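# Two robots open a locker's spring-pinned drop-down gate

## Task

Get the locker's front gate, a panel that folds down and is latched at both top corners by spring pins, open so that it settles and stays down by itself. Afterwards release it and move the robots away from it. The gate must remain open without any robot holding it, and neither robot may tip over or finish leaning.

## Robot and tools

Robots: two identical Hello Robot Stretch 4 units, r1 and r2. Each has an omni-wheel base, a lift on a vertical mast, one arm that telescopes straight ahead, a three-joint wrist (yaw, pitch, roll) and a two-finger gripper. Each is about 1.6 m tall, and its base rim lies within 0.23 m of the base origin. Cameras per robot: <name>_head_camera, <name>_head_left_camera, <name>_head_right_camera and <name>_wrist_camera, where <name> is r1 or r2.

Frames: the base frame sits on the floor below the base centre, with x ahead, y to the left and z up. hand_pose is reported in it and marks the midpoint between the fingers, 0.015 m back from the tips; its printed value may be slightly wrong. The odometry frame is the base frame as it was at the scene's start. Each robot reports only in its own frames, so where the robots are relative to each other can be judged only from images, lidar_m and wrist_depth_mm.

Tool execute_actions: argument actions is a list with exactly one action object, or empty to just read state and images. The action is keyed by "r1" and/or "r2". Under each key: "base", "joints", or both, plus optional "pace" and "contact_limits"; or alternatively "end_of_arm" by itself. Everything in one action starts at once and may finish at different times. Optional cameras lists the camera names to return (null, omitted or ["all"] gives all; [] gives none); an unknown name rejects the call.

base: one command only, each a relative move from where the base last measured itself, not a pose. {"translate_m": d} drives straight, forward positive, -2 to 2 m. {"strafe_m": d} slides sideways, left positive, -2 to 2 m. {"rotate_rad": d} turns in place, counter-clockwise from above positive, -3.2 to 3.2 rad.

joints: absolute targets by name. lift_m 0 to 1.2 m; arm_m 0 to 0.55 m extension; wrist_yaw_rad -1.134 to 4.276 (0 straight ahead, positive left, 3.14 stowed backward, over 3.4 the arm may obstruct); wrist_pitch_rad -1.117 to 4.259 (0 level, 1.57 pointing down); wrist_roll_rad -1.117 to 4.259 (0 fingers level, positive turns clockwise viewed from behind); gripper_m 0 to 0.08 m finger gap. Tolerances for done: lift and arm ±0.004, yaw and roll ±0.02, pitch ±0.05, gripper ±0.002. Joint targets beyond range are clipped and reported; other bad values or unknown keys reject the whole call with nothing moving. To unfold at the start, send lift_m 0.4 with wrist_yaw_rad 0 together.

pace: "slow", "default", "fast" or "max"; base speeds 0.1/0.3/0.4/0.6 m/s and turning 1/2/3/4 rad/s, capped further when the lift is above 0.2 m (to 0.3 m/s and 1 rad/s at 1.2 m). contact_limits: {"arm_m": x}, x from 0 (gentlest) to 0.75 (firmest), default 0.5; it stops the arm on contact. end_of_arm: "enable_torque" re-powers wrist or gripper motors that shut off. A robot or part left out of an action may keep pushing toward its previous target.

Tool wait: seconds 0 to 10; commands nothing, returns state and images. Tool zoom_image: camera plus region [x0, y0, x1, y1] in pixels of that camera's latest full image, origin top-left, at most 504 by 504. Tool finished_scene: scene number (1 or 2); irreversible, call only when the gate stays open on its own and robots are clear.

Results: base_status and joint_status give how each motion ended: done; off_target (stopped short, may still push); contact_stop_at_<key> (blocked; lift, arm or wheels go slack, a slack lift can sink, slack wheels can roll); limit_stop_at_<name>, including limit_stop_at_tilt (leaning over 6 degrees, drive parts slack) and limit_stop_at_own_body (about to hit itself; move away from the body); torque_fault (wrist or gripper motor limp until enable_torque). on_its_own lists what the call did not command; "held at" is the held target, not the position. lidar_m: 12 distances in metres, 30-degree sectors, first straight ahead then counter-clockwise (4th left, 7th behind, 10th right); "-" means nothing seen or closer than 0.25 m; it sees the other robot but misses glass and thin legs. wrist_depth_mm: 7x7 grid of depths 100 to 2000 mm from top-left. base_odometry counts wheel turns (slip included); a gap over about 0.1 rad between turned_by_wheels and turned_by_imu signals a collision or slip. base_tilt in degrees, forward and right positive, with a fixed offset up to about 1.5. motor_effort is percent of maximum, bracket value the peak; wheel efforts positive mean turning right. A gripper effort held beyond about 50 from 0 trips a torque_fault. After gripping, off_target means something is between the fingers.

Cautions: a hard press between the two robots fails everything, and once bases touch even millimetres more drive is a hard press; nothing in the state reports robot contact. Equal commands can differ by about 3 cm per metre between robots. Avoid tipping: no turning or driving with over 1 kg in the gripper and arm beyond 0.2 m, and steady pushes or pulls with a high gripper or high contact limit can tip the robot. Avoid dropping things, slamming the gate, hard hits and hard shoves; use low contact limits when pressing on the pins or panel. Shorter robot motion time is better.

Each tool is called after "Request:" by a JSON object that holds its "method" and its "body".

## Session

Request:
{"method": "execute_actions", "body": {"actions": []}}

Scene clock: 0.00 s.
r1.base_odometry: x=+0.000 y=+0.000 heading=+0.000 (m, m, rad; r1's odometry frame)
r1.turned_by_wheels: +0.000 (rad since the last result)
r1.turned_by_imu: +0.000 (rad since the last result)
r1.base_tilt: forward=+0.1 right=+0.1 (deg)
r1.lidar_m: 2.27 1.62 1.21 1.14 1.15 1.72 - 1.55 3.67 3.54 3.15 2.32
r1.base_status: not commanded
r1.joint_positions: lift_m=+0.288 arm_m=+0.001 wrist_yaw_rad=+3.134 wrist_pitch_rad=-0.004 wrist_roll_rad=+0.019 gripper_m=+0.040
r1.joint_status: not commanded
r1.motor_effort: lift_m=+21 arm_m=-1 wrist_yaw_rad=+1 wrist_pitch_rad=-7 wrist_roll_rad=+2 gripper_m=+0 wheel_0=+0 wheel_1=+0 wheel_2=+0 (%)
r1.hand_pose: x=-0.0405 y=+0.0891 z=+0.4674 quat_wxyz=(+0.004, +0.002, +0.009, +1.000) (m; r1's base frame)
r1.wrist_depth_mm: - 134 - - - - 1499 / - 134 - - - - 1464 / - 128 198 - - - 1464 / 111 135 274 - - - 1499 / 1397 - - - - - 1537 / 1661 1808 1618 1618 1430 1499 1397 / 1182 1255 119 1098 - - 1060
r2.base_odometry: x=+0.000 y=+0.000 heading=+0.000 (m, m, rad; r2's odometry frame)
r2.turned_by_wheels: +0.000 (rad since the last result)
r2.turned_by_imu: +0.000 (rad since the last result)
r2.base_tilt: forward=+0.5 right=+0.5 (deg)
r2.lidar_m: 3.25 1.50 0.86 0.74 0.75 0.91 1.45 1.45 1.73 3.11 3.01 3.74
r2.base_status: not commanded
r2.joint_positions: lift_m=+0.124 arm_m=+0.003 wrist_yaw_rad=+3.209 wrist_pitch_rad=+0.021 wrist_roll_rad=-0.015 gripper_m=+0.040
r2.joint_status: not commanded
r2.motor_effort: lift_m=+23 arm_m=-1 wrist_yaw_rad=+1 wrist_pitch_rad=-8 wrist_roll_rad=-2 gripper_m=-1 wheel_0=+0 wheel_1=-2 wheel_2=+1 (%)
r2.hand_pose: x=-0.0444 y=+0.0729 z=+0.2981 quat_wxyz=(-0.034, -0.010, -0.008, +0.999) (m; r2's base frame)
r2.wrist_depth_mm: - 136 135 1618 1661 1182 891 / - - 133 1618 1661 1160 878 / - 107 132 1618 1708 1182 878 / - 119 135 1576 1661 1160 866 / 164 140 1576 1618 1661 1160 866 / 216 1281 1366 1397 1464 1138 854 / 222 904 131 891 130 931 820
pictures: r1_head_camera, r1_head_left_camera, r1_head_right_camera, r1_wrist_camera, r2_head_camera, r2_head_left_camera, r2_head_right_camera, r2_wrist_camera
Images, in order (width x height): r1_head_camera 420x560, r1_head_left_camera 420x672, r1_head_right_camera 420x672, r1_wrist_camera 616x392, r2_head_camera 420x560, r2_head_left_camera 420x672, r2_head_right_camera 420x672, r2_wrist_camera 616x392.

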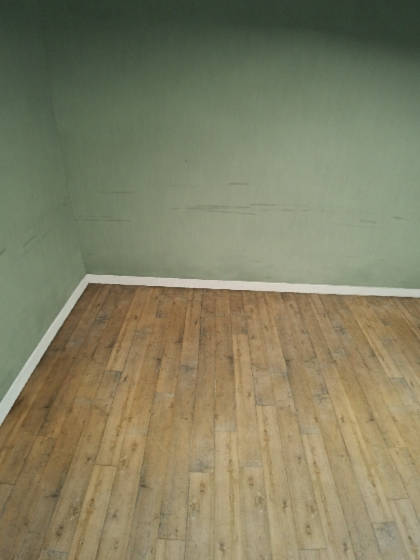

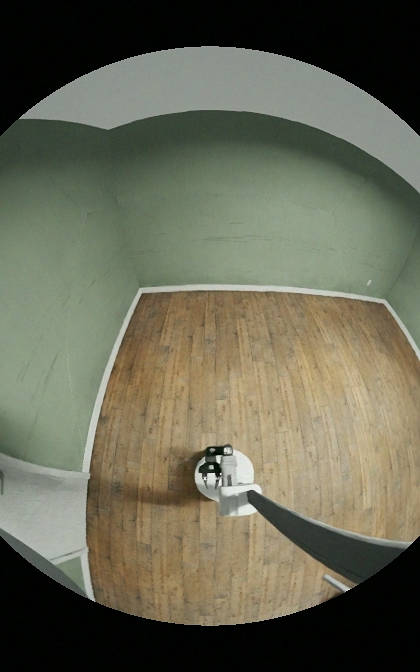

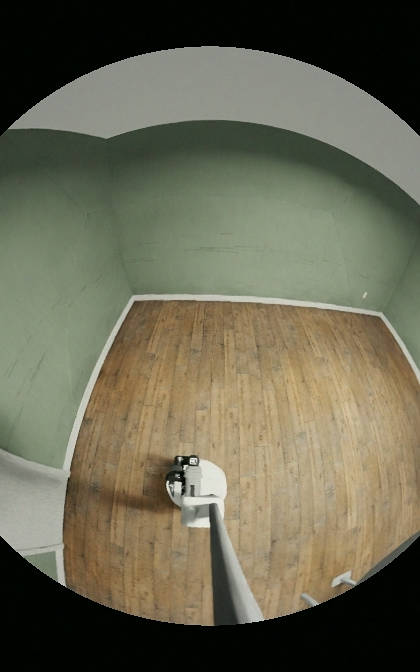

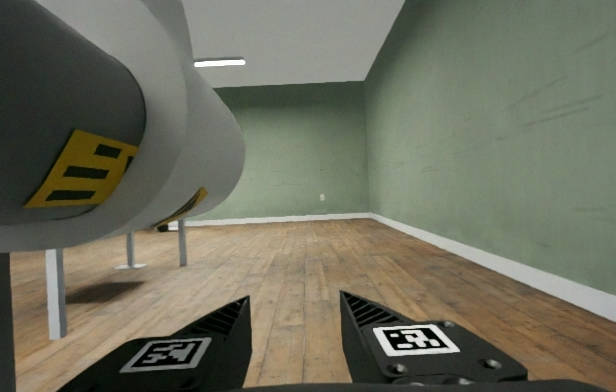

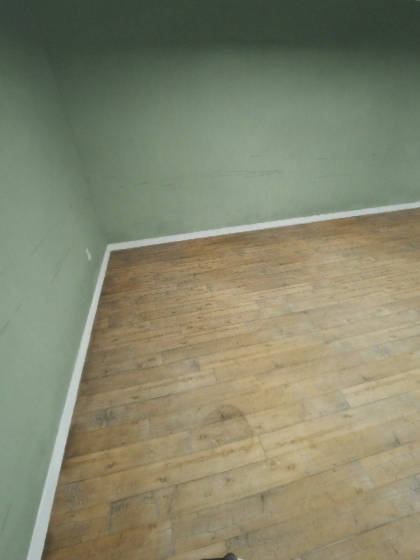

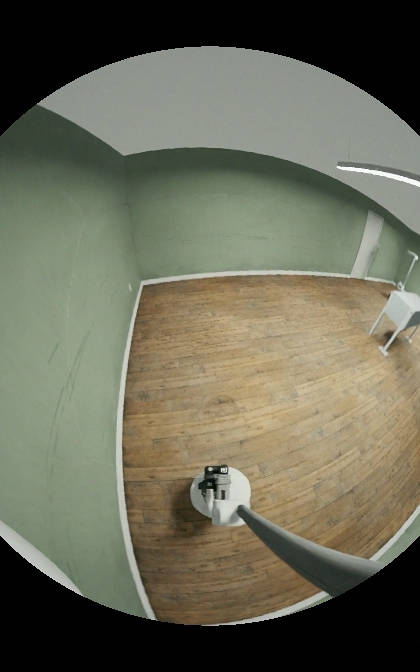

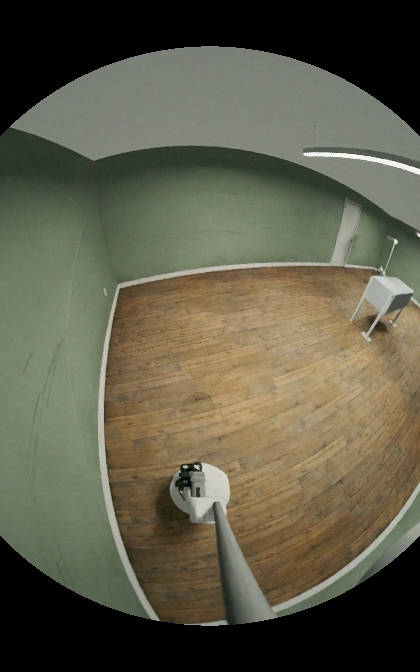

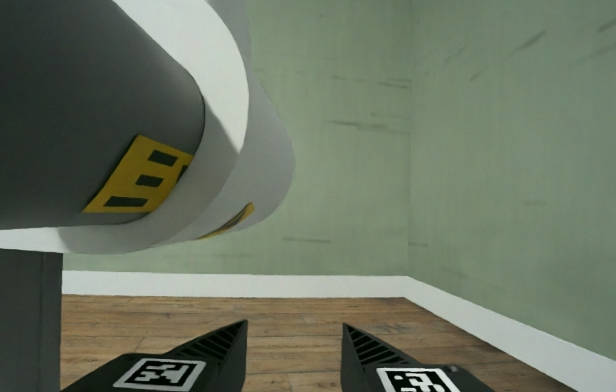

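Request:
{"method": "zoom_image", "body": {"camera": "r2_head_right_camera", "region": [320, 190, 420, 360]}}

Request:
{"method": "zoom_image", "body": {"camera": "r1_wrist_camera", "region": [0, 190, 240, 360]}}

Request:
{"method": "zoom_image", "body": {"camera": "r1_head_right_camera", "region": [260, 520, 420, 630]}}

Region (320, 190, 420, 360) of r2_head_right_camera's 420x672 image, scaled by 2.965, with more detail than that image has; it fills the left 296 columns of this view, and the rest is white.

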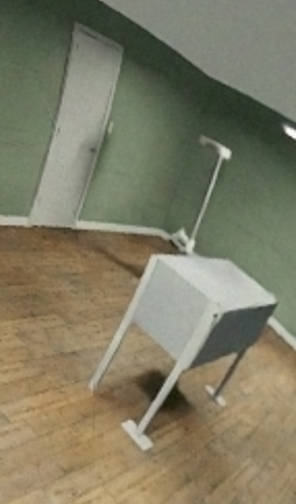

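Region (0, 190, 240, 360) of r1_wrist_camera's 616x392 image, scaled by 2.100; it fills the top 357 rows of this view, and the rest is white.

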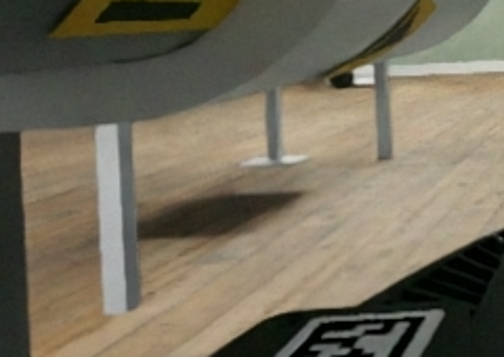

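Region (260, 520, 420, 630) of r1_head_right_camera's 420x672 image, scaled by 3.150, with more detail than that image has; it fills the top 346 rows of this view, and the rest is white.

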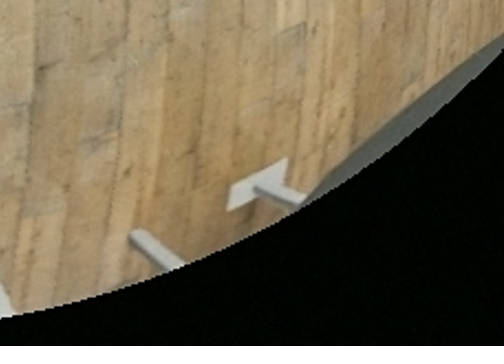

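Request:
{"method": "execute_actions", "body": {"actions": [{"r1": {"base": {"rotate_rad": 2.79}, "joints": {"lift_m": 0.45, "wrist_yaw_rad": 0.6, "gripper_m": 0.075}, "pace": "max"}, "r2": {"base": {"rotate_rad": -0.93}, "joints": {"lift_m": 0.195}, "pace": "fast"}}], "cameras": ["r1_head_camera", "r1_head_left_camera", "r1_wrist_camera", "r2_head_camera"]}}

Scene clock: 122.07 s.
r1.base_odometry: x=+0.000 y=+0.000 heading=+2.790 (m, m, rad; r1's odometry frame)
r1.turned_by_wheels: +2.790 (rad since the last result)
r1.turned_by_imu: +2.802 (rad since the last result)
r1.base_tilt: forward=+0.1 right=+0.1 (deg)
r1.lidar_m: 2.20 1.86 1.54 3.54 3.54 2.71 2.29 2.29 1.42 1.18 1.13 1.30
r1.base_status: done
r1.joint_positions: lift_m=+0.450 arm_m=+0.001 wrist_yaw_rad=+0.600 wrist_pitch_rad=-0.004 wrist_roll_rad=+0.019 gripper_m=+0.075
r1.joint_status: all done
r1.motor_effort: lift_m=+24(30) arm_m=-1(1) wrist_yaw_rad=+0(5) wrist_pitch_rad=-8(8) wrist_roll_rad=+1(1) gripper_m=+1(4) wheel_0=-1(10) wheel_1=-1(7) wheel_2=-1(11) (%)
r1.hand_pose: x=+0.3964 y=+0.0480 z=+0.6287 quat_wxyz=(+0.955, +0.010, +0.001, +0.296) (m; r1's base frame)
r1.wrist_depth_mm: - - - - - - - / - - - - - - - / - - - - - - - / 1366 1366 - - - - - / - - - - - - - / - - - - 158 1983 1921 / 1430 107 1308 1464 732 - -
r2.base_odometry: x=+0.000 y=+0.000 heading=-0.929 (m, m, rad; r2's odometry frame)
r2.turned_by_wheels: -0.929 (rad since the last result)
r2.turned_by_imu: -0.933 (rad since the last result)
r2.base_tilt: forward=+0.5 right=+0.4 (deg)
r2.lidar_m: 2.97 3.58 3.26 1.24 0.84 0.73 0.77 0.98 1.45 1.48 1.88 3.93
r2.base_status: done
r2.joint_positions: lift_m=+0.195 arm_m=+0.003 wrist_yaw_rad=+3.209 wrist_pitch_rad=+0.021 wrist_roll_rad=-0.015 gripper_m=+0.040
r2.joint_status: all done
r2.motor_effort: lift_m=+27(32) arm_m=-1(1) wrist_yaw_rad=+1(1) wrist_pitch_rad=-7(7) wrist_roll_rad=-2(2) gripper_m=-2(1) wheel_0=+4(9) wheel_1=+3(10) wheel_2=+1(10) (%)
r2.hand_pose: x=-0.0444 y=+0.0729 z=+0.3684 quat_wxyz=(-0.034, -0.010, -0.008, +0.999) (m; r2's base frame)
r2.wrist_depth_mm: - 136 135 960 854 778 715 / - - 134 946 854 768 707 / - 107 133 904 854 759 707 / - 119 136 931 831 759 699 / 164 141 1025 917 842 759 691 / 216 1205 1025 917 820 750 691 / 222 1078 131 904 130 732 683
pictures: r1_head_camera, r1_head_left_camera, r1_wrist_camera, r2_head_camera
Images, in order (width x height): r1_head_camera 420x560, r1_head_left_camera 420x672, r1_wrist_camera 616x392, r2_head_camera 420x560.

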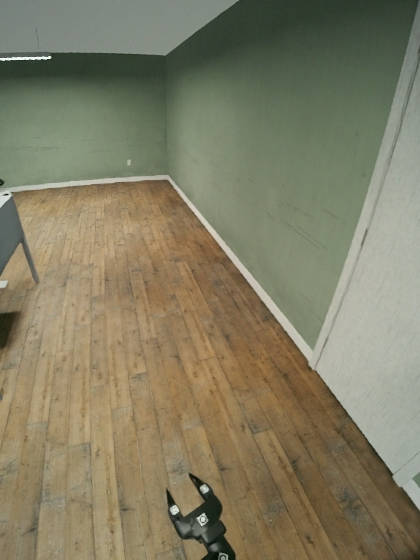

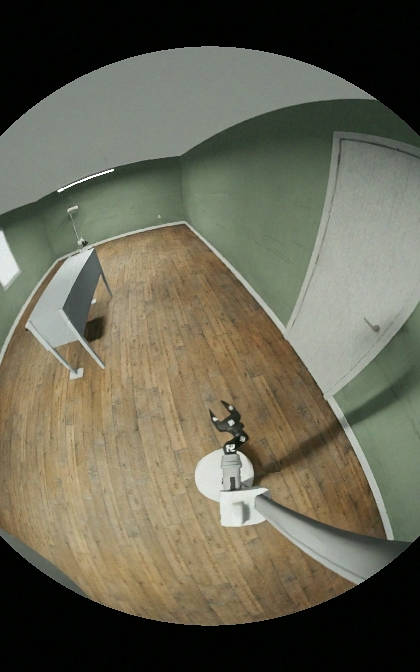

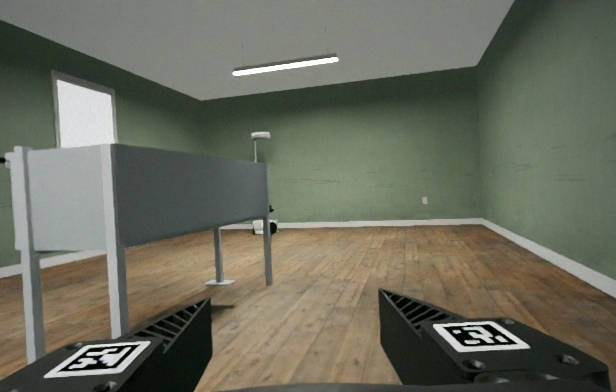

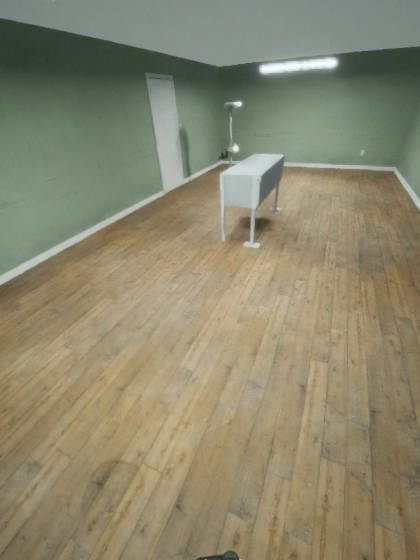

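Request:
{"method": "zoom_image", "body": {"camera": "r2_head_camera", "region": [205, 135, 305, 260]}}

Request:
{"method": "zoom_image", "body": {"camera": "r1_wrist_camera", "region": [0, 120, 300, 360]}}

Region (205, 135, 305, 260) of r2_head_camera's 420x560 image, scaled by 4.032, with more detail than that image has; it fills the left 403 columns of this view, and the rest is white.

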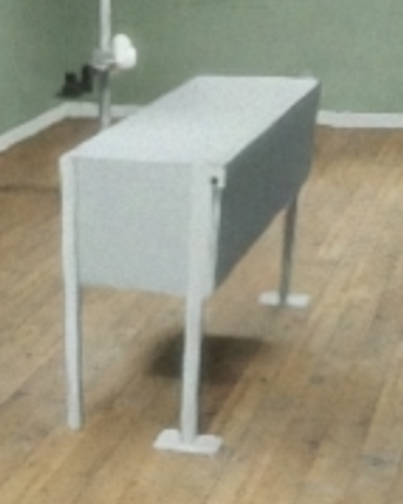

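Region (0, 120, 300, 360) of r1_wrist_camera's 616x392 image, scaled by 1.680; it fills the top 403 rows of this view, and the rest is white.

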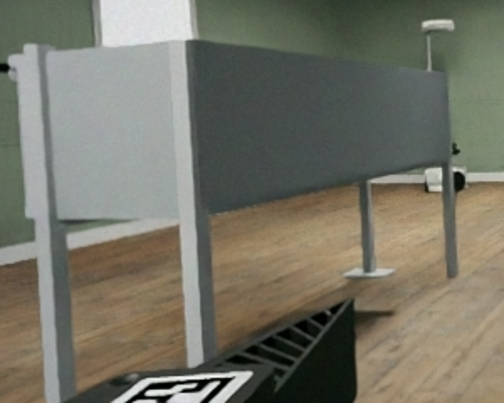

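Request:
{"method": "execute_actions", "body": {"actions": [{"r1": {"base": {"strafe_m": 1.49}, "joints": {"lift_m": 0.655, "wrist_yaw_rad": 0, "arm_m": 0.15}, "pace": "max"}, "r2": {"base": {"translate_m": 2.0}, "joints": {"lift_m": 0.655, "wrist_yaw_rad": 0, "arm_m": 0.2, "gripper_m": 0.075}, "pace": "max"}}], "cameras": ["r1_head_camera", "r1_wrist_camera", "r2_head_camera", "r2_wrist_camera"]}}

Scene clock: 223.97 s.
r1.base_odometry: x=-0.514 y=-1.399 heading=+2.790 (m, m, rad; r1's odometry frame)
r1.turned_by_wheels: +0.000 (rad since the last result)
r1.turned_by_imu: +0.001 (rad since the last result)
r1.base_tilt: forward=+0.1 right=+0.1 (deg)
r1.lidar_m: 0.83 3.16 2.51 2.12 2.09 2.42 2.77 2.72 3.09 2.58 2.58 2.95
r1.base_status: done
r1.joint_positions: lift_m=+0.655 arm_m=+0.149 wrist_yaw_rad=+0.000 wrist_pitch_rad=-0.004 wrist_roll_rad=+0.019 gripper_m=+0.075
r1.joint_status: all done
r1.motor_effort: lift_m=+24(28) arm_m=+5(5) wrist_yaw_rad=+1(5) wrist_pitch_rad=-7(9) wrist_roll_rad=+1(2) gripper_m=+0(1) wheel_0=-1(12) wheel_1=-1(12) wheel_2=-1(0) (%)
r1.hand_pose: x=+0.5327 y=-0.0874 z=+0.8337 quat_wxyz=(+1.000, +0.009, -0.002, +0.000) (m; r1's base frame)
r1.wrist_depth_mm: - - - - - - - / - - - - - - - / - - - - - - - / - 1808 809 603 - - - / - 484 539 574 609 - - / - 484 539 585 159 - - / - 107 539 580 384 - -
r2.base_odometry: x=+1.197 y=-1.602 heading=-0.929 (m, m, rad; r2's odometry frame)
r2.turned_by_wheels: +0.000 (rad since the last result)
r2.turned_by_imu: -0.011 (rad since the last result)
r2.base_tilt: forward=+0.6 right=+0.5 (deg)
r2.lidar_m: 1.06 2.73 2.47 2.52 2.83 2.61 2.64 2.42 2.19 2.25 2.87 1.01
r2.base_status: done
r2.joint_positions: lift_m=+0.655 arm_m=+0.199 wrist_yaw_rad=+0.000 wrist_pitch_rad=+0.021 wrist_roll_rad=-0.015 gripper_m=+0.075
r2.joint_status: all done
r2.motor_effort: lift_m=+26(29) arm_m=+5(7) wrist_yaw_rad=+0(10) wrist_pitch_rad=-7(9) wrist_roll_rad=-2(2) gripper_m=+0(1) wheel_0=+2(11) wheel_1=+2(11) wheel_2=+1(15) (%)
r2.hand_pose: x=+0.5827 y=-0.0874 z=+0.8285 quat_wxyz=(+1.000, -0.007, +0.010, +0.000) (m; r2's base frame)
r2.wrist_depth_mm: - - - - - - - / - - - - - - - / - - - - - - - / - - - - - - - / - - - 707 634 591 - / - - - 699 640 585 - / - 120 1863 699 150 549 -
pictures: r1_head_camera, r1_wrist_camera, r2_head_camera, r2_wrist_camera
Images, in order (width x height): r1_head_camera 420x560, r1_wrist_camera 616x392, r2_head_camera 420x560, r2_wrist_camera 616x392.

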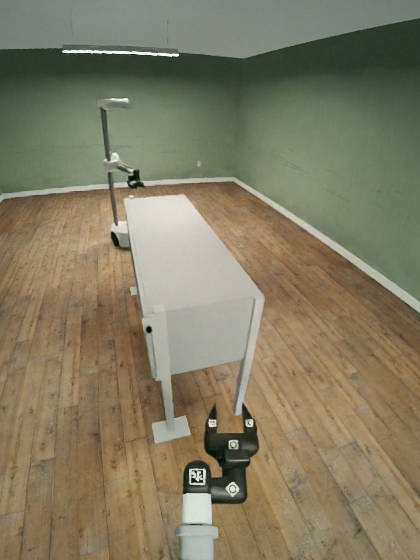

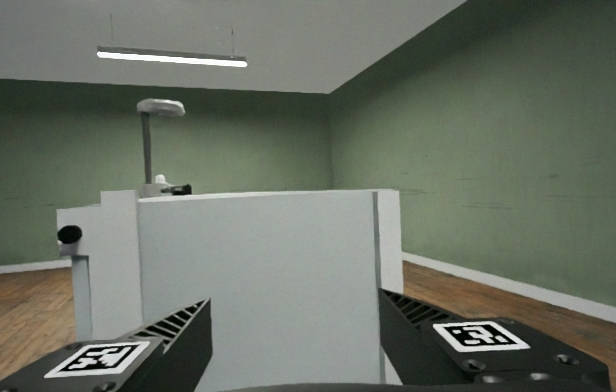

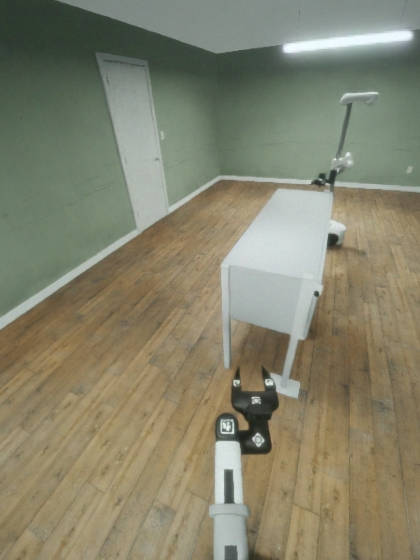

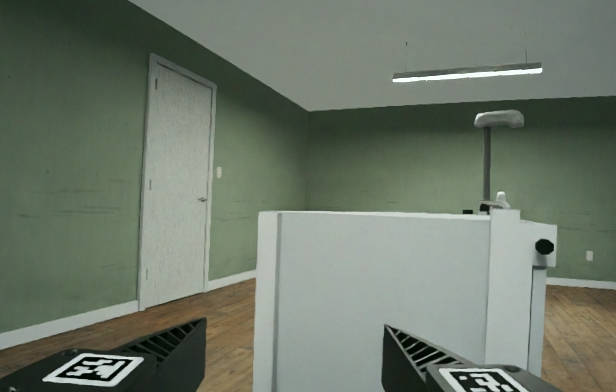

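Request:
{"method": "zoom_image", "body": {"camera": "r1_wrist_camera", "region": [40, 160, 220, 300]}}

Request:
{"method": "zoom_image", "body": {"camera": "r2_wrist_camera", "region": [420, 170, 600, 310]}}

Request:
{"method": "zoom_image", "body": {"camera": "r1_head_camera", "region": [90, 170, 290, 450]}}

Request:
{"method": "zoom_image", "body": {"camera": "r2_head_camera", "region": [200, 160, 370, 410]}}

Region (40, 160, 220, 300) of r1_wrist_camera's 616x392 image, scaled by 2.800.

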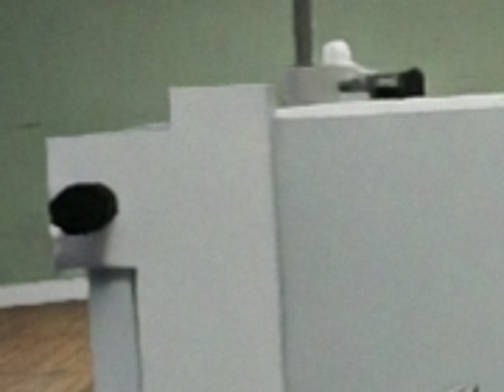

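Region (420, 170, 600, 310) of r2_wrist_camera's 616x392 image, scaled by 2.800.

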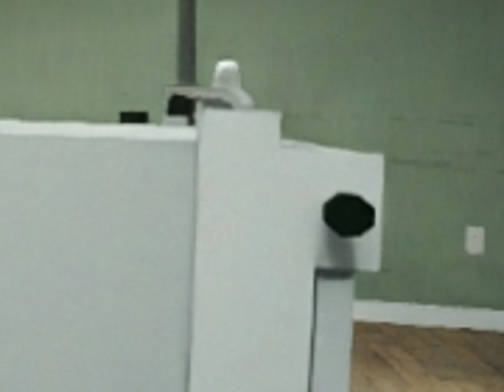

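Region (90, 170, 290, 450) of r1_head_camera's 420x560 image, scaled by 1.800, with more detail than that image has; it fills the left 360 columns of this view, and the rest is white.

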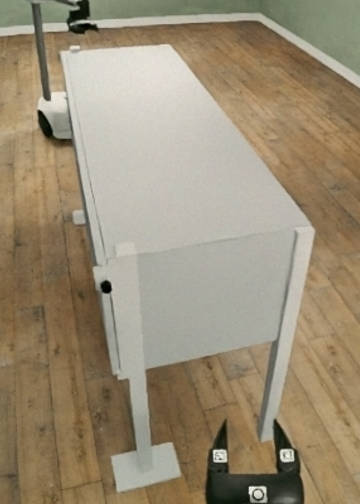

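Region (200, 160, 370, 410) of r2_head_camera's 420x560 image, scaled by 2.016, with more detail than that image has; it fills the left 343 columns of this view, and the rest is white.

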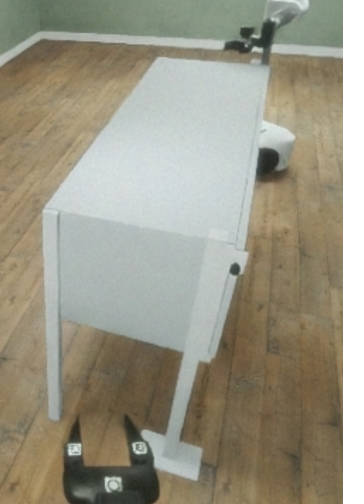

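Request:
{"method": "execute_actions", "body": {"actions": [{"r1": {"base": {"rotate_rad": 0.30}, "joints": {"lift_m": 0.678, "arm_m": 0.27}, "pace": "max"}, "r2": {"base": {"rotate_rad": -0.31}, "joints": {"lift_m": 0.679, "arm_m": 0.32, "wrist_yaw_rad": -0.09}, "pace": "max"}}], "cameras": ["r1_head_camera", "r1_wrist_camera", "r2_head_camera", "r2_wrist_camera"]}}

Scene clock: 325.93 s.
r1.base_odometry: x=-0.514 y=-1.399 heading=+3.089 (m, m, rad; r1's odometry frame)
r1.turned_by_wheels: +0.300 (rad since the last result)
r1.turned_by_imu: +0.302 (rad since the last result)
r1.base_tilt: forward=+0.1 right=+0.0 (deg)
r1.lidar_m: 0.79 3.01 2.17 2.10 2.20 2.85 2.74 2.85 2.71 2.52 2.72 0.89
r1.base_status: done
r1.joint_positions: lift_m=+0.678 arm_m=+0.269 wrist_yaw_rad=+0.000 wrist_pitch_rad=-0.004 wrist_roll_rad=+0.019 gripper_m=+0.075
r1.joint_status: all done
r1.motor_effort: lift_m=+24(28) arm_m=+5(7) wrist_yaw_rad=+1(4) wrist_pitch_rad=-8(9) wrist_roll_rad=+1(2) gripper_m=+0(1) wheel_0=-1(7) wheel_1=-2(6) wheel_2=-1(5) (%)
r1.hand_pose: x=+0.6527 y=-0.0873 z=+0.8567 quat_wxyz=(+1.000, +0.009, -0.002, +0.000) (m; r1's base frame)
r1.wrist_depth_mm: - - - - - - - / - - - - - - - / - - - - - - - / - - - - 904 676 574 / - - - 370 392 392 397 / - - - 375 158 394 397 / - 107 1708 375 277 - -
r2.base_odometry: x=+1.197 y=-1.602 heading=-1.238 (m, m, rad; r2's odometry frame)
r2.turned_by_wheels: -0.309 (rad since the last result)
r2.turned_by_imu: -0.312 (rad since the last result)
r2.base_tilt: forward=+0.4 right=+0.4 (deg)
r2.lidar_m: 1.01 1.10 2.54 2.48 2.66 2.69 2.60 2.78 2.24 2.19 2.39 3.48
r2.base_status: done
r2.joint_positions: lift_m=+0.679 arm_m=+0.319 wrist_yaw_rad=-0.090 wrist_pitch_rad=+0.021 wrist_roll_rad=-0.015 gripper_m=+0.075
r2.joint_status: all done
r2.motor_effort: lift_m=+26(33) arm_m=+5(7) wrist_yaw_rad=+0(7) wrist_pitch_rad=-8(8) wrist_roll_rad=-2(2) gripper_m=+0(1) wheel_0=+3(10) wheel_1=+3(10) wheel_2=+0(8) (%)
r2.hand_pose: x=+0.6939 y=-0.1061 z=+0.8524 quat_wxyz=(+0.999, -0.007, +0.011, -0.045) (m; r2's base frame)
r2.wrist_depth_mm: - - - - - - - / - - - - - - - / - - - - - - - / - - - - - - - / 535 535 535 - - - - / 530 530 530 - - - - / 530 121 508 - 150 - -
pictures: r1_head_camera, r1_wrist_camera, r2_head_camera, r2_wrist_camera
Images, in order (width x height): r1_head_camera 420x560, r1_wrist_camera 616x392, r2_head_camera 420x560, r2_wrist_camera 616x392.

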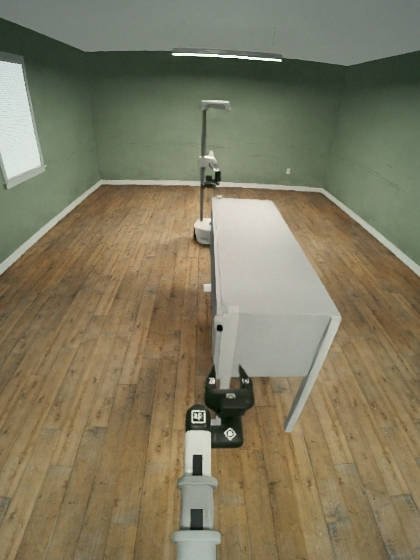

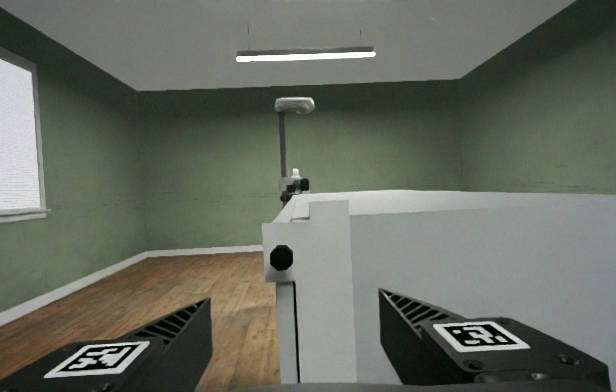

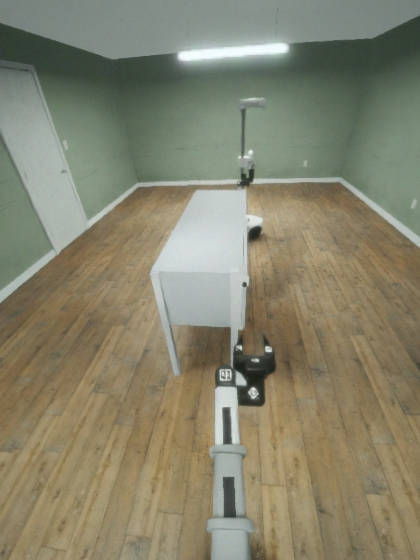

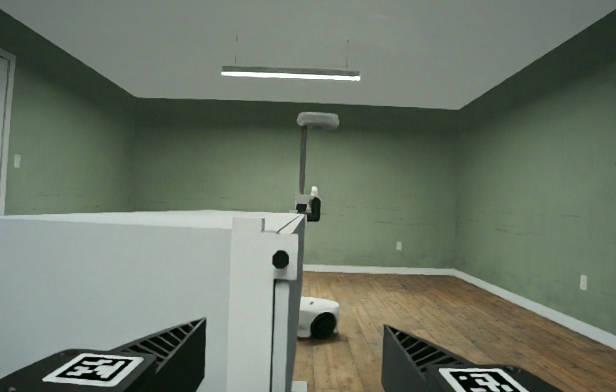

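Request:
{"method": "zoom_image", "body": {"camera": "r1_wrist_camera", "region": [240, 165, 370, 295]}}

Request:
{"method": "zoom_image", "body": {"camera": "r2_wrist_camera", "region": [220, 185, 340, 305]}}

Request:
{"method": "zoom_image", "body": {"camera": "r1_wrist_camera", "region": [170, 270, 430, 392]}}

Request:
{"method": "zoom_image", "body": {"camera": "r2_wrist_camera", "region": [170, 270, 430, 392]}}

Region (240, 165, 370, 295) of r1_wrist_camera's 616x392 image, scaled by 3.877.

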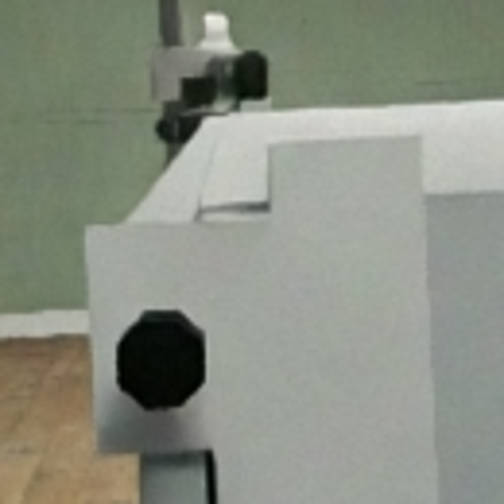

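Region (220, 185, 340, 305) of r2_wrist_camera's 616x392 image, scaled by 4.200.

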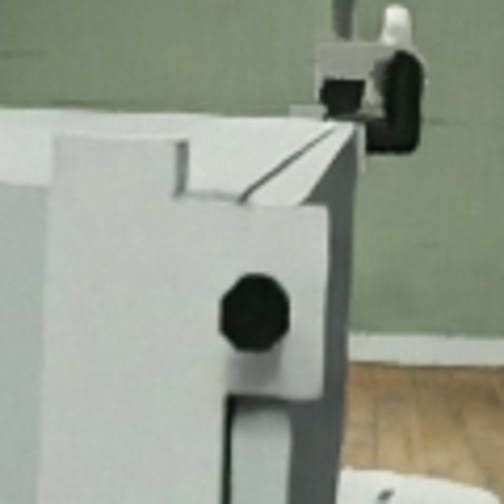

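Region (170, 270, 430, 392) of r1_wrist_camera's 616x392 image, scaled by 1.938; it fills the top 236 rows of this view, and the rest is white.

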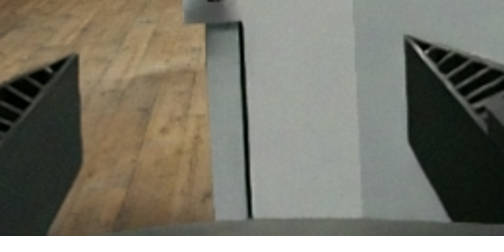

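Region (170, 270, 430, 392) of r2_wrist_camera's 616x392 image, scaled by 1.938; it fills the top 236 rows of this view, and the rest is white.

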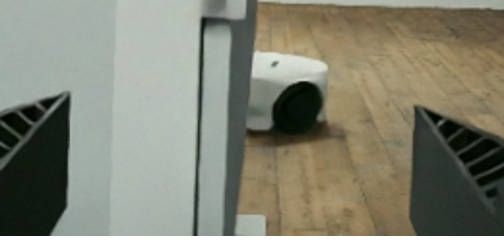

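Request:
{"method": "execute_actions", "body": {"actions": [{"r1": {"base": {"strafe_m": 0.014}, "joints": {"lift_m": 0.676, "arm_m": 0.458}, "contact_limits": {"arm_m": 0.2}, "pace": "fast"}, "r2": {"base": {"translate_m": 0.145}, "joints": {"lift_m": 0.675, "arm_m": 0.51, "wrist_yaw_rad": -0.10}, "contact_limits": {"arm_m": 0.2}, "pace": "fast"}}], "cameras": ["r1_head_camera", "r1_wrist_camera", "r2_head_camera", "r2_wrist_camera"]}}

Scene clock: 378.90 s.
r1.base_odometry: x=-0.514 y=-1.413 heading=+3.089 (m, m, rad; r1's odometry frame)
r1.turned_by_wheels: +0.000 (rad since the last result)
r1.turned_by_imu: +0.001 (rad since the last result)
r1.base_tilt: forward=+0.1 right=+0.0 (deg)
r1.lidar_m: 0.85 3.00 2.18 2.08 2.17 2.84 2.75 2.85 2.74 2.58 2.71 0.89
r1.base_status: done
r1.joint_positions: lift_m=+0.676 arm_m=+0.457 wrist_yaw_rad=+0.000 wrist_pitch_rad=-0.004 wrist_roll_rad=+0.019 gripper_m=+0.075
r1.joint_status: all done
r1.motor_effort: lift_m=+16(19) arm_m=+5(7) wrist_yaw_rad=+2(2) wrist_pitch_rad=-8(8) wrist_roll_rad=+2(2) gripper_m=+1(0) wheel_0=+0(10) wheel_1=-3(8) wheel_2=-1(1) (%)
r1.contact_limits: arm_m 0.2
r1.hand_pose: x=+0.8406 y=-0.0874 z=+0.8554 quat_wxyz=(+1.000, +0.009, -0.002, +0.000) (m; r1's base frame)
r1.wrist_depth_mm: - - - - - - - / - - - - - - - / - - - - - - - / - - - - 878 647 564 / - - - 186 186 205 207 / - - - 186 159 206 207 / - 107 1708 186 173 - -
r2.base_odometry: x=+1.245 y=-1.739 heading=-1.238 (m, m, rad; r2's odometry frame)
r2.turned_by_wheels: +0.000 (rad since the last result)
r2.turned_by_imu: -0.002 (rad since the last result)
r2.base_tilt: forward=+0.6 right=+0.3 (deg)
r2.lidar_m: 0.90 0.98 2.52 2.47 2.64 2.81 2.74 2.97 2.26 2.20 2.40 3.49
r2.base_status: done
r2.joint_positions: lift_m=+0.675 arm_m=+0.509 wrist_yaw_rad=-0.100 wrist_pitch_rad=+0.021 wrist_roll_rad=-0.015 gripper_m=+0.075
r2.joint_status: all done
r2.motor_effort: lift_m=+16(24) arm_m=+5(5) wrist_yaw_rad=+0(3) wrist_pitch_rad=-8(7) wrist_roll_rad=-2(2) gripper_m=+0(1) wheel_0=+2(8) wheel_1=+2(5) wheel_2=+1(14) (%)
r2.contact_limits: arm_m 0.2
r2.hand_pose: x=+0.8829 y=-0.1082 z=+0.8492 quat_wxyz=(+0.999, -0.007, +0.011, -0.050) (m; r2's base frame)
r2.wrist_depth_mm: - - - - - - - / - - - - - - - / - - - - - - - / - - - - - - - / 206 200 182 521 - - - / 200 200 182 182 - - - / 200 120 181 150 150 - -
pictures: r1_head_camera, r1_wrist_camera, r2_head_camera, r2_wrist_camera
Images, in order (width x height): r1_head_camera 420x560, r1_wrist_camera 616x392, r2_head_camera 420x560, r2_wrist_camera 616x392.

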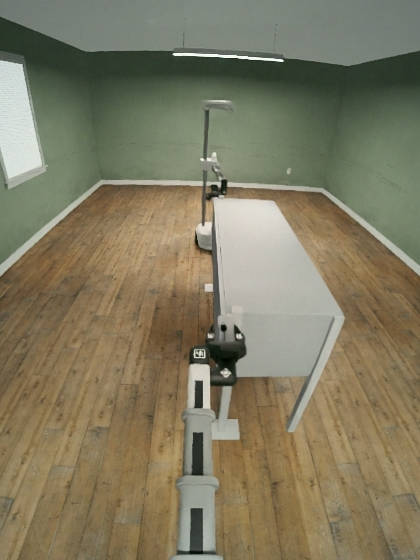

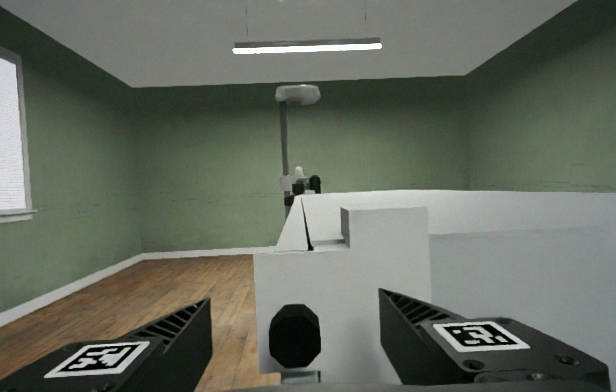

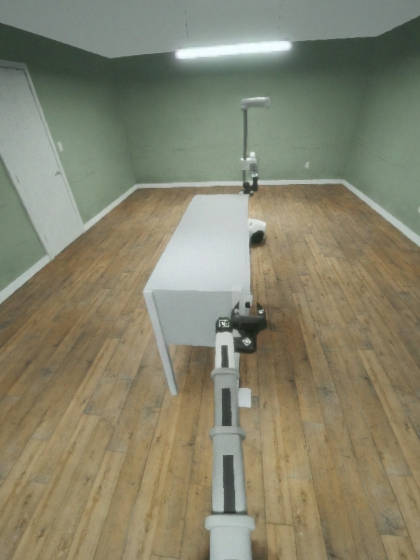

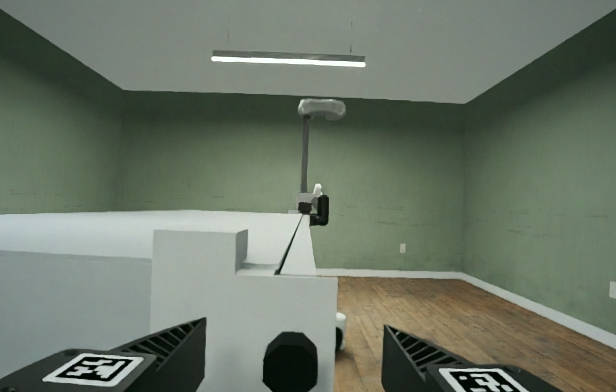

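Request:
{"method": "zoom_image", "body": {"camera": "r1_wrist_camera", "region": [190, 240, 400, 392]}}

Request:
{"method": "zoom_image", "body": {"camera": "r2_wrist_camera", "region": [190, 240, 400, 392]}}

Region (190, 240, 400, 392) of r1_wrist_camera's 616x392 image, scaled by 2.400; it fills the top 365 rows of this view, and the rest is white.

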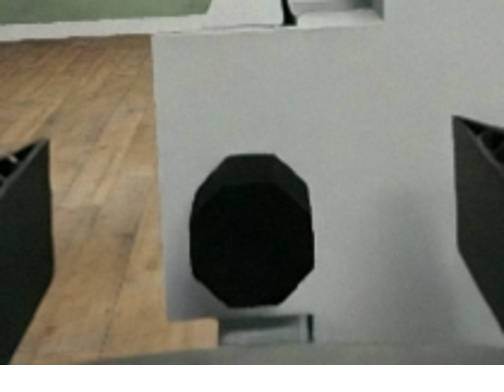

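Region (190, 240, 400, 392) of r2_wrist_camera's 616x392 image, scaled by 2.400; it fills the top 365 rows of this view, and the rest is white.

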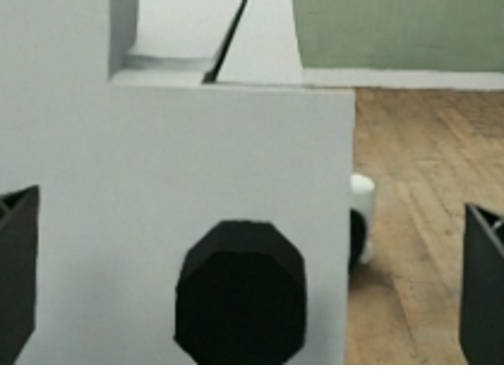

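Request:
{"method": "execute_actions", "body": {"actions": [{"r1": {"joints": {"gripper_m": 0.0, "arm_m": 0.461}, "contact_limits": {"arm_m": 0.2}}, "r2": {"joints": {"gripper_m": 0.0, "arm_m": 0.515}, "contact_limits": {"arm_m": 0.2}}}], "cameras": ["r1_wrist_camera", "r2_wrist_camera"]}}

Scene clock: 398.20 s.
r1.base_odometry: x=-0.514 y=-1.413 heading=+3.089 (m, m, rad; r1's odometry frame)
r1.turned_by_wheels: +0.000 (rad since the last result)
r1.turned_by_imu: +0.001 (rad since the last result)
r1.base_tilt: forward=+0.1 right=+0.1 (deg)
r1.lidar_m: 0.85 3.02 2.18 2.09 2.17 2.83 2.75 2.86 2.70 2.57 2.73 0.91
r1.base_status: not commanded
r1.joint_positions: lift_m=+0.676 arm_m=+0.460 wrist_yaw_rad=+0.000 wrist_pitch_rad=-0.004 wrist_roll_rad=+0.020 gripper_m=+0.018
r1.joint_status: gripper_m off_target (ended at +0.018, target +0.000); the others done
r1.on_its_own: gripper_m is held at +0.014, not at your +0.000, by its contact guard: the fingers met something
r1.motor_effort: lift_m=+16(16) arm_m=+5(5) wrist_yaw_rad=+1(1) wrist_pitch_rad=-8(8) wrist_roll_rad=-1(2) gripper_m=-41(53) wheel_0=+0(0) wheel_1=-2(2) wheel_2=-1(1) (%)
r1.contact_limits: arm_m 0.2
r1.hand_pose: x=+0.8436 y=-0.0873 z=+0.8554 quat_wxyz=(+1.000, +0.010, -0.002, +0.000) (m; r1's base frame)
r1.wrist_depth_mm: - - - - - - - / - - - - - - - / - - - - - - - / - - - - 854 640 554 / - - - 190 183 202 204 / - - - 154 183 204 204 / - - 103 147 - 204 205
r2.base_odometry: x=+1.245 y=-1.739 heading=-1.238 (m, m, rad; r2's odometry frame)
r2.turned_by_wheels: +0.000 (rad since the last result)
r2.turned_by_imu: -0.001 (rad since the last result)
r2.base_tilt: forward=+0.6 right=+0.4 (deg)
r2.lidar_m: 0.91 0.99 2.54 2.48 2.63 2.79 2.76 2.93 2.27 2.20 2.40 3.49
r2.base_status: not commanded
r2.joint_positions: lift_m=+0.675 arm_m=+0.514 wrist_yaw_rad=-0.099 wrist_pitch_rad=+0.021 wrist_roll_rad=-0.014 gripper_m=+0.018
r2.joint_status: gripper_m off_target (ended at +0.018, target +0.000); the others done
r2.on_its_own: gripper_m is held at +0.014, not at your +0.000, by its contact guard: the fingers met something
r2.motor_effort: lift_m=+16(16) arm_m=+5(5) wrist_yaw_rad=-1(1) wrist_pitch_rad=-7(8) wrist_roll_rad=-4(5) gripper_m=-43(53) wheel_0=+2(1) wheel_1=+1(1) wheel_2=+1(1) (%)
r2.contact_limits: arm_m 0.2
r2.hand_pose: x=+0.8879 y=-0.1081 z=+0.8492 quat_wxyz=(+0.999, -0.007, +0.011, -0.050) (m; r2's base frame)
r2.wrist_depth_mm: - - - - - - - / - - - - - - - / - - - - - - - / - - - - - - - / 208 198 178 508 - - - / 196 195 177 177 - - - / 195 195 125 141 - - -
pictures: r1_wrist_camera, r2_wrist_camera
Images, in order (width x height): r1_wrist_camera 616x392, r2_wrist_camera 616x392.

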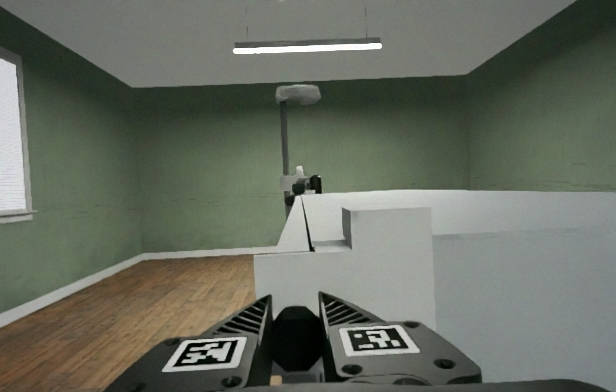

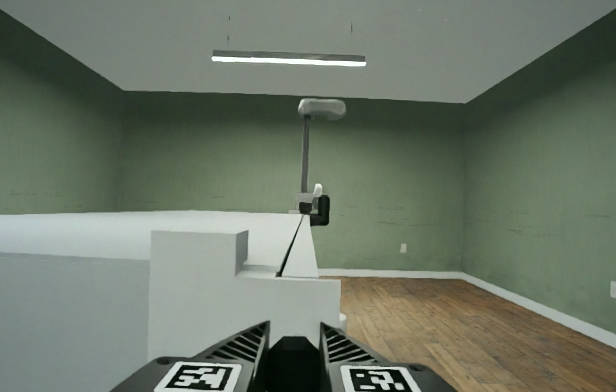

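Request:
{"method": "execute_actions", "body": {"actions": [{"r1": {"joints": {"arm_m": 0.44}, "contact_limits": {"arm_m": 0.37}, "pace": "slow"}, "r2": {"joints": {"arm_m": 0.494}, "contact_limits": {"arm_m": 0.37}, "pace": "slow"}}], "cameras": ["r1_head_camera", "r1_wrist_camera", "r2_head_camera", "r2_wrist_camera"]}}

Scene clock: 426.13 s.
r1.base_odometry: x=-0.514 y=-1.413 heading=+3.090 (m, m, rad; r1's odometry frame)
r1.turned_by_wheels: +0.001 (rad since the last result)
r1.turned_by_imu: -0.008 (rad since the last result)
r1.base_tilt: forward=+0.1 right=+0.0 (deg)
r1.lidar_m: 0.86 3.03 2.20 2.08 2.18 2.86 2.75 2.83 2.75 2.59 2.71 0.91
r1.base_status: not commanded
r1.joint_positions: lift_m=+0.676 arm_m=+0.453 wrist_yaw_rad=+0.010 wrist_pitch_rad=-0.004 wrist_roll_rad=+0.020 gripper_m=+0.018
r1.joint_status: arm_m contact_stop (moved -0.007 of -0.020)
r1.on_its_own: gripper_m is held at +0.014, not at your +0.000, by its contact guard: the fingers met something; arm_m is slack since a contact_stop (your +0.440 is given up); wrist_yaw_rad is at rest, and its effort (-26) is outside its rest range (-13 to +13)
r1.motor_effort: lift_m=+16(16) arm_m=+0(16) wrist_yaw_rad=-26(41) wrist_pitch_rad=-8(14) wrist_roll_rad=+0(1) gripper_m=-44(42) wheel_0=+3(6) wheel_1=+1(3) wheel_2=+9(17) (%)
r1.contact_limits: arm_m 0.37
r1.hand_pose: x=+0.8378 y=-0.0854 z=+0.8553 quat_wxyz=(+1.000, +0.010, -0.002, +0.005) (m; r1's base frame)
r1.wrist_depth_mm: - - - - - - - / - - - - - - - / - - - - - - - / - - - - 866 640 554 / - - 554 186 186 206 206 / - 262 345 155 187 206 208 / 194 215 104 146 - 207 209
r2.base_odometry: x=+1.245 y=-1.739 heading=-1.238 (m, m, rad; r2's odometry frame)
r2.turned_by_wheels: +0.000 (rad since the last result)
r2.turned_by_imu: -0.007 (rad since the last result)
r2.base_tilt: forward=+0.5 right=+0.4 (deg)
r2.lidar_m: 0.89 0.98 2.52 2.48 2.64 2.82 2.74 2.95 2.24 2.21 2.39 3.47
r2.base_status: not commanded
r2.joint_positions: lift_m=+0.675 arm_m=+0.507 wrist_yaw_rad=-0.091 wrist_pitch_rad=+0.021 wrist_roll_rad=-0.014 gripper_m=+0.018
r2.joint_status: arm_m contact_stop (moved -0.007 of -0.020)
r2.on_its_own: gripper_m is held at +0.014, not at your +0.000, by its contact guard: the fingers met something; arm_m is slack since a contact_stop (your +0.494 is given up); wrist_yaw_rad is at rest, and its effort (-26) is outside its rest range (-13 to +13)
r2.motor_effort: lift_m=+17(17) arm_m=+0(13) wrist_yaw_rad=-26(43) wrist_pitch_rad=-8(13) wrist_roll_rad=-4(4) gripper_m=-43(43) wheel_0=+1(5) wheel_1=+1(2) wheel_2=+7(11) (%)
r2.contact_limits: arm_m 0.37
r2.hand_pose: x=+0.8822 y=-0.1063 z=+0.8491 quat_wxyz=(+0.999, -0.007, +0.011, -0.045) (m; r2's base frame)
r2.wrist_depth_mm: - - - - - - - / - - - - - - - / - - - - - - - / - - - - - - - / 208 200 182 1308 - - - / 200 200 181 181 424 289 - / 199 200 124 141 293 226 189
pictures: r1_head_camera, r1_wrist_camera, r2_head_camera, r2_wrist_camera
Images, in order (width x height): r1_head_camera 420x560, r1_wrist_camera 616x392, r2_head_camera 420x560, r2_wrist_camera 616x392.

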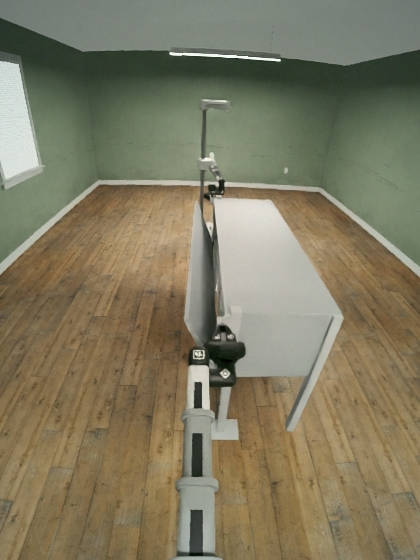

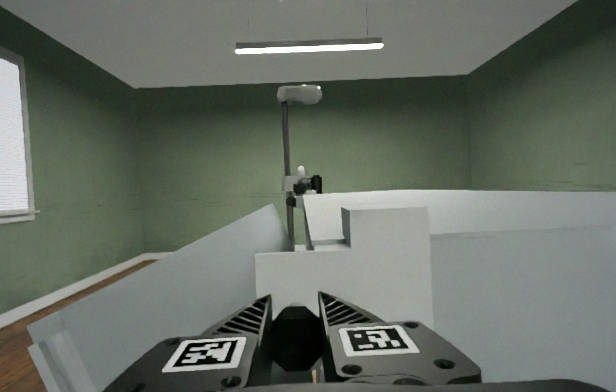

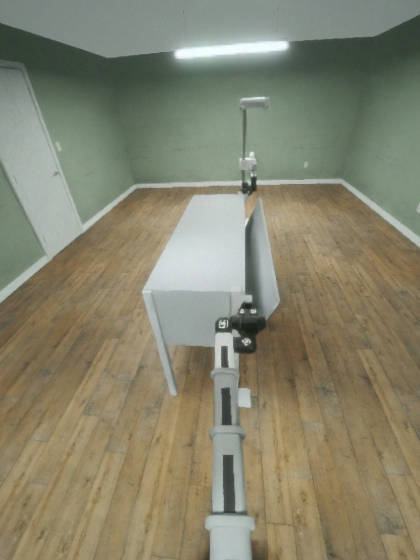

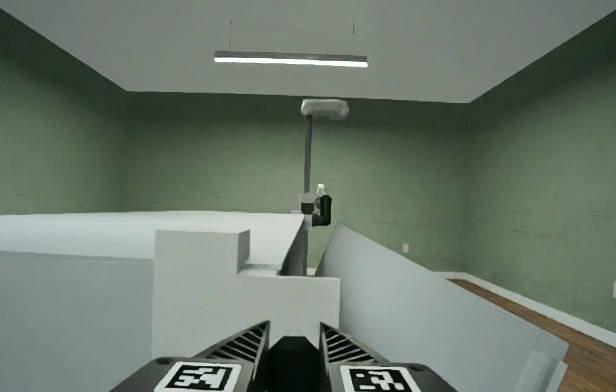

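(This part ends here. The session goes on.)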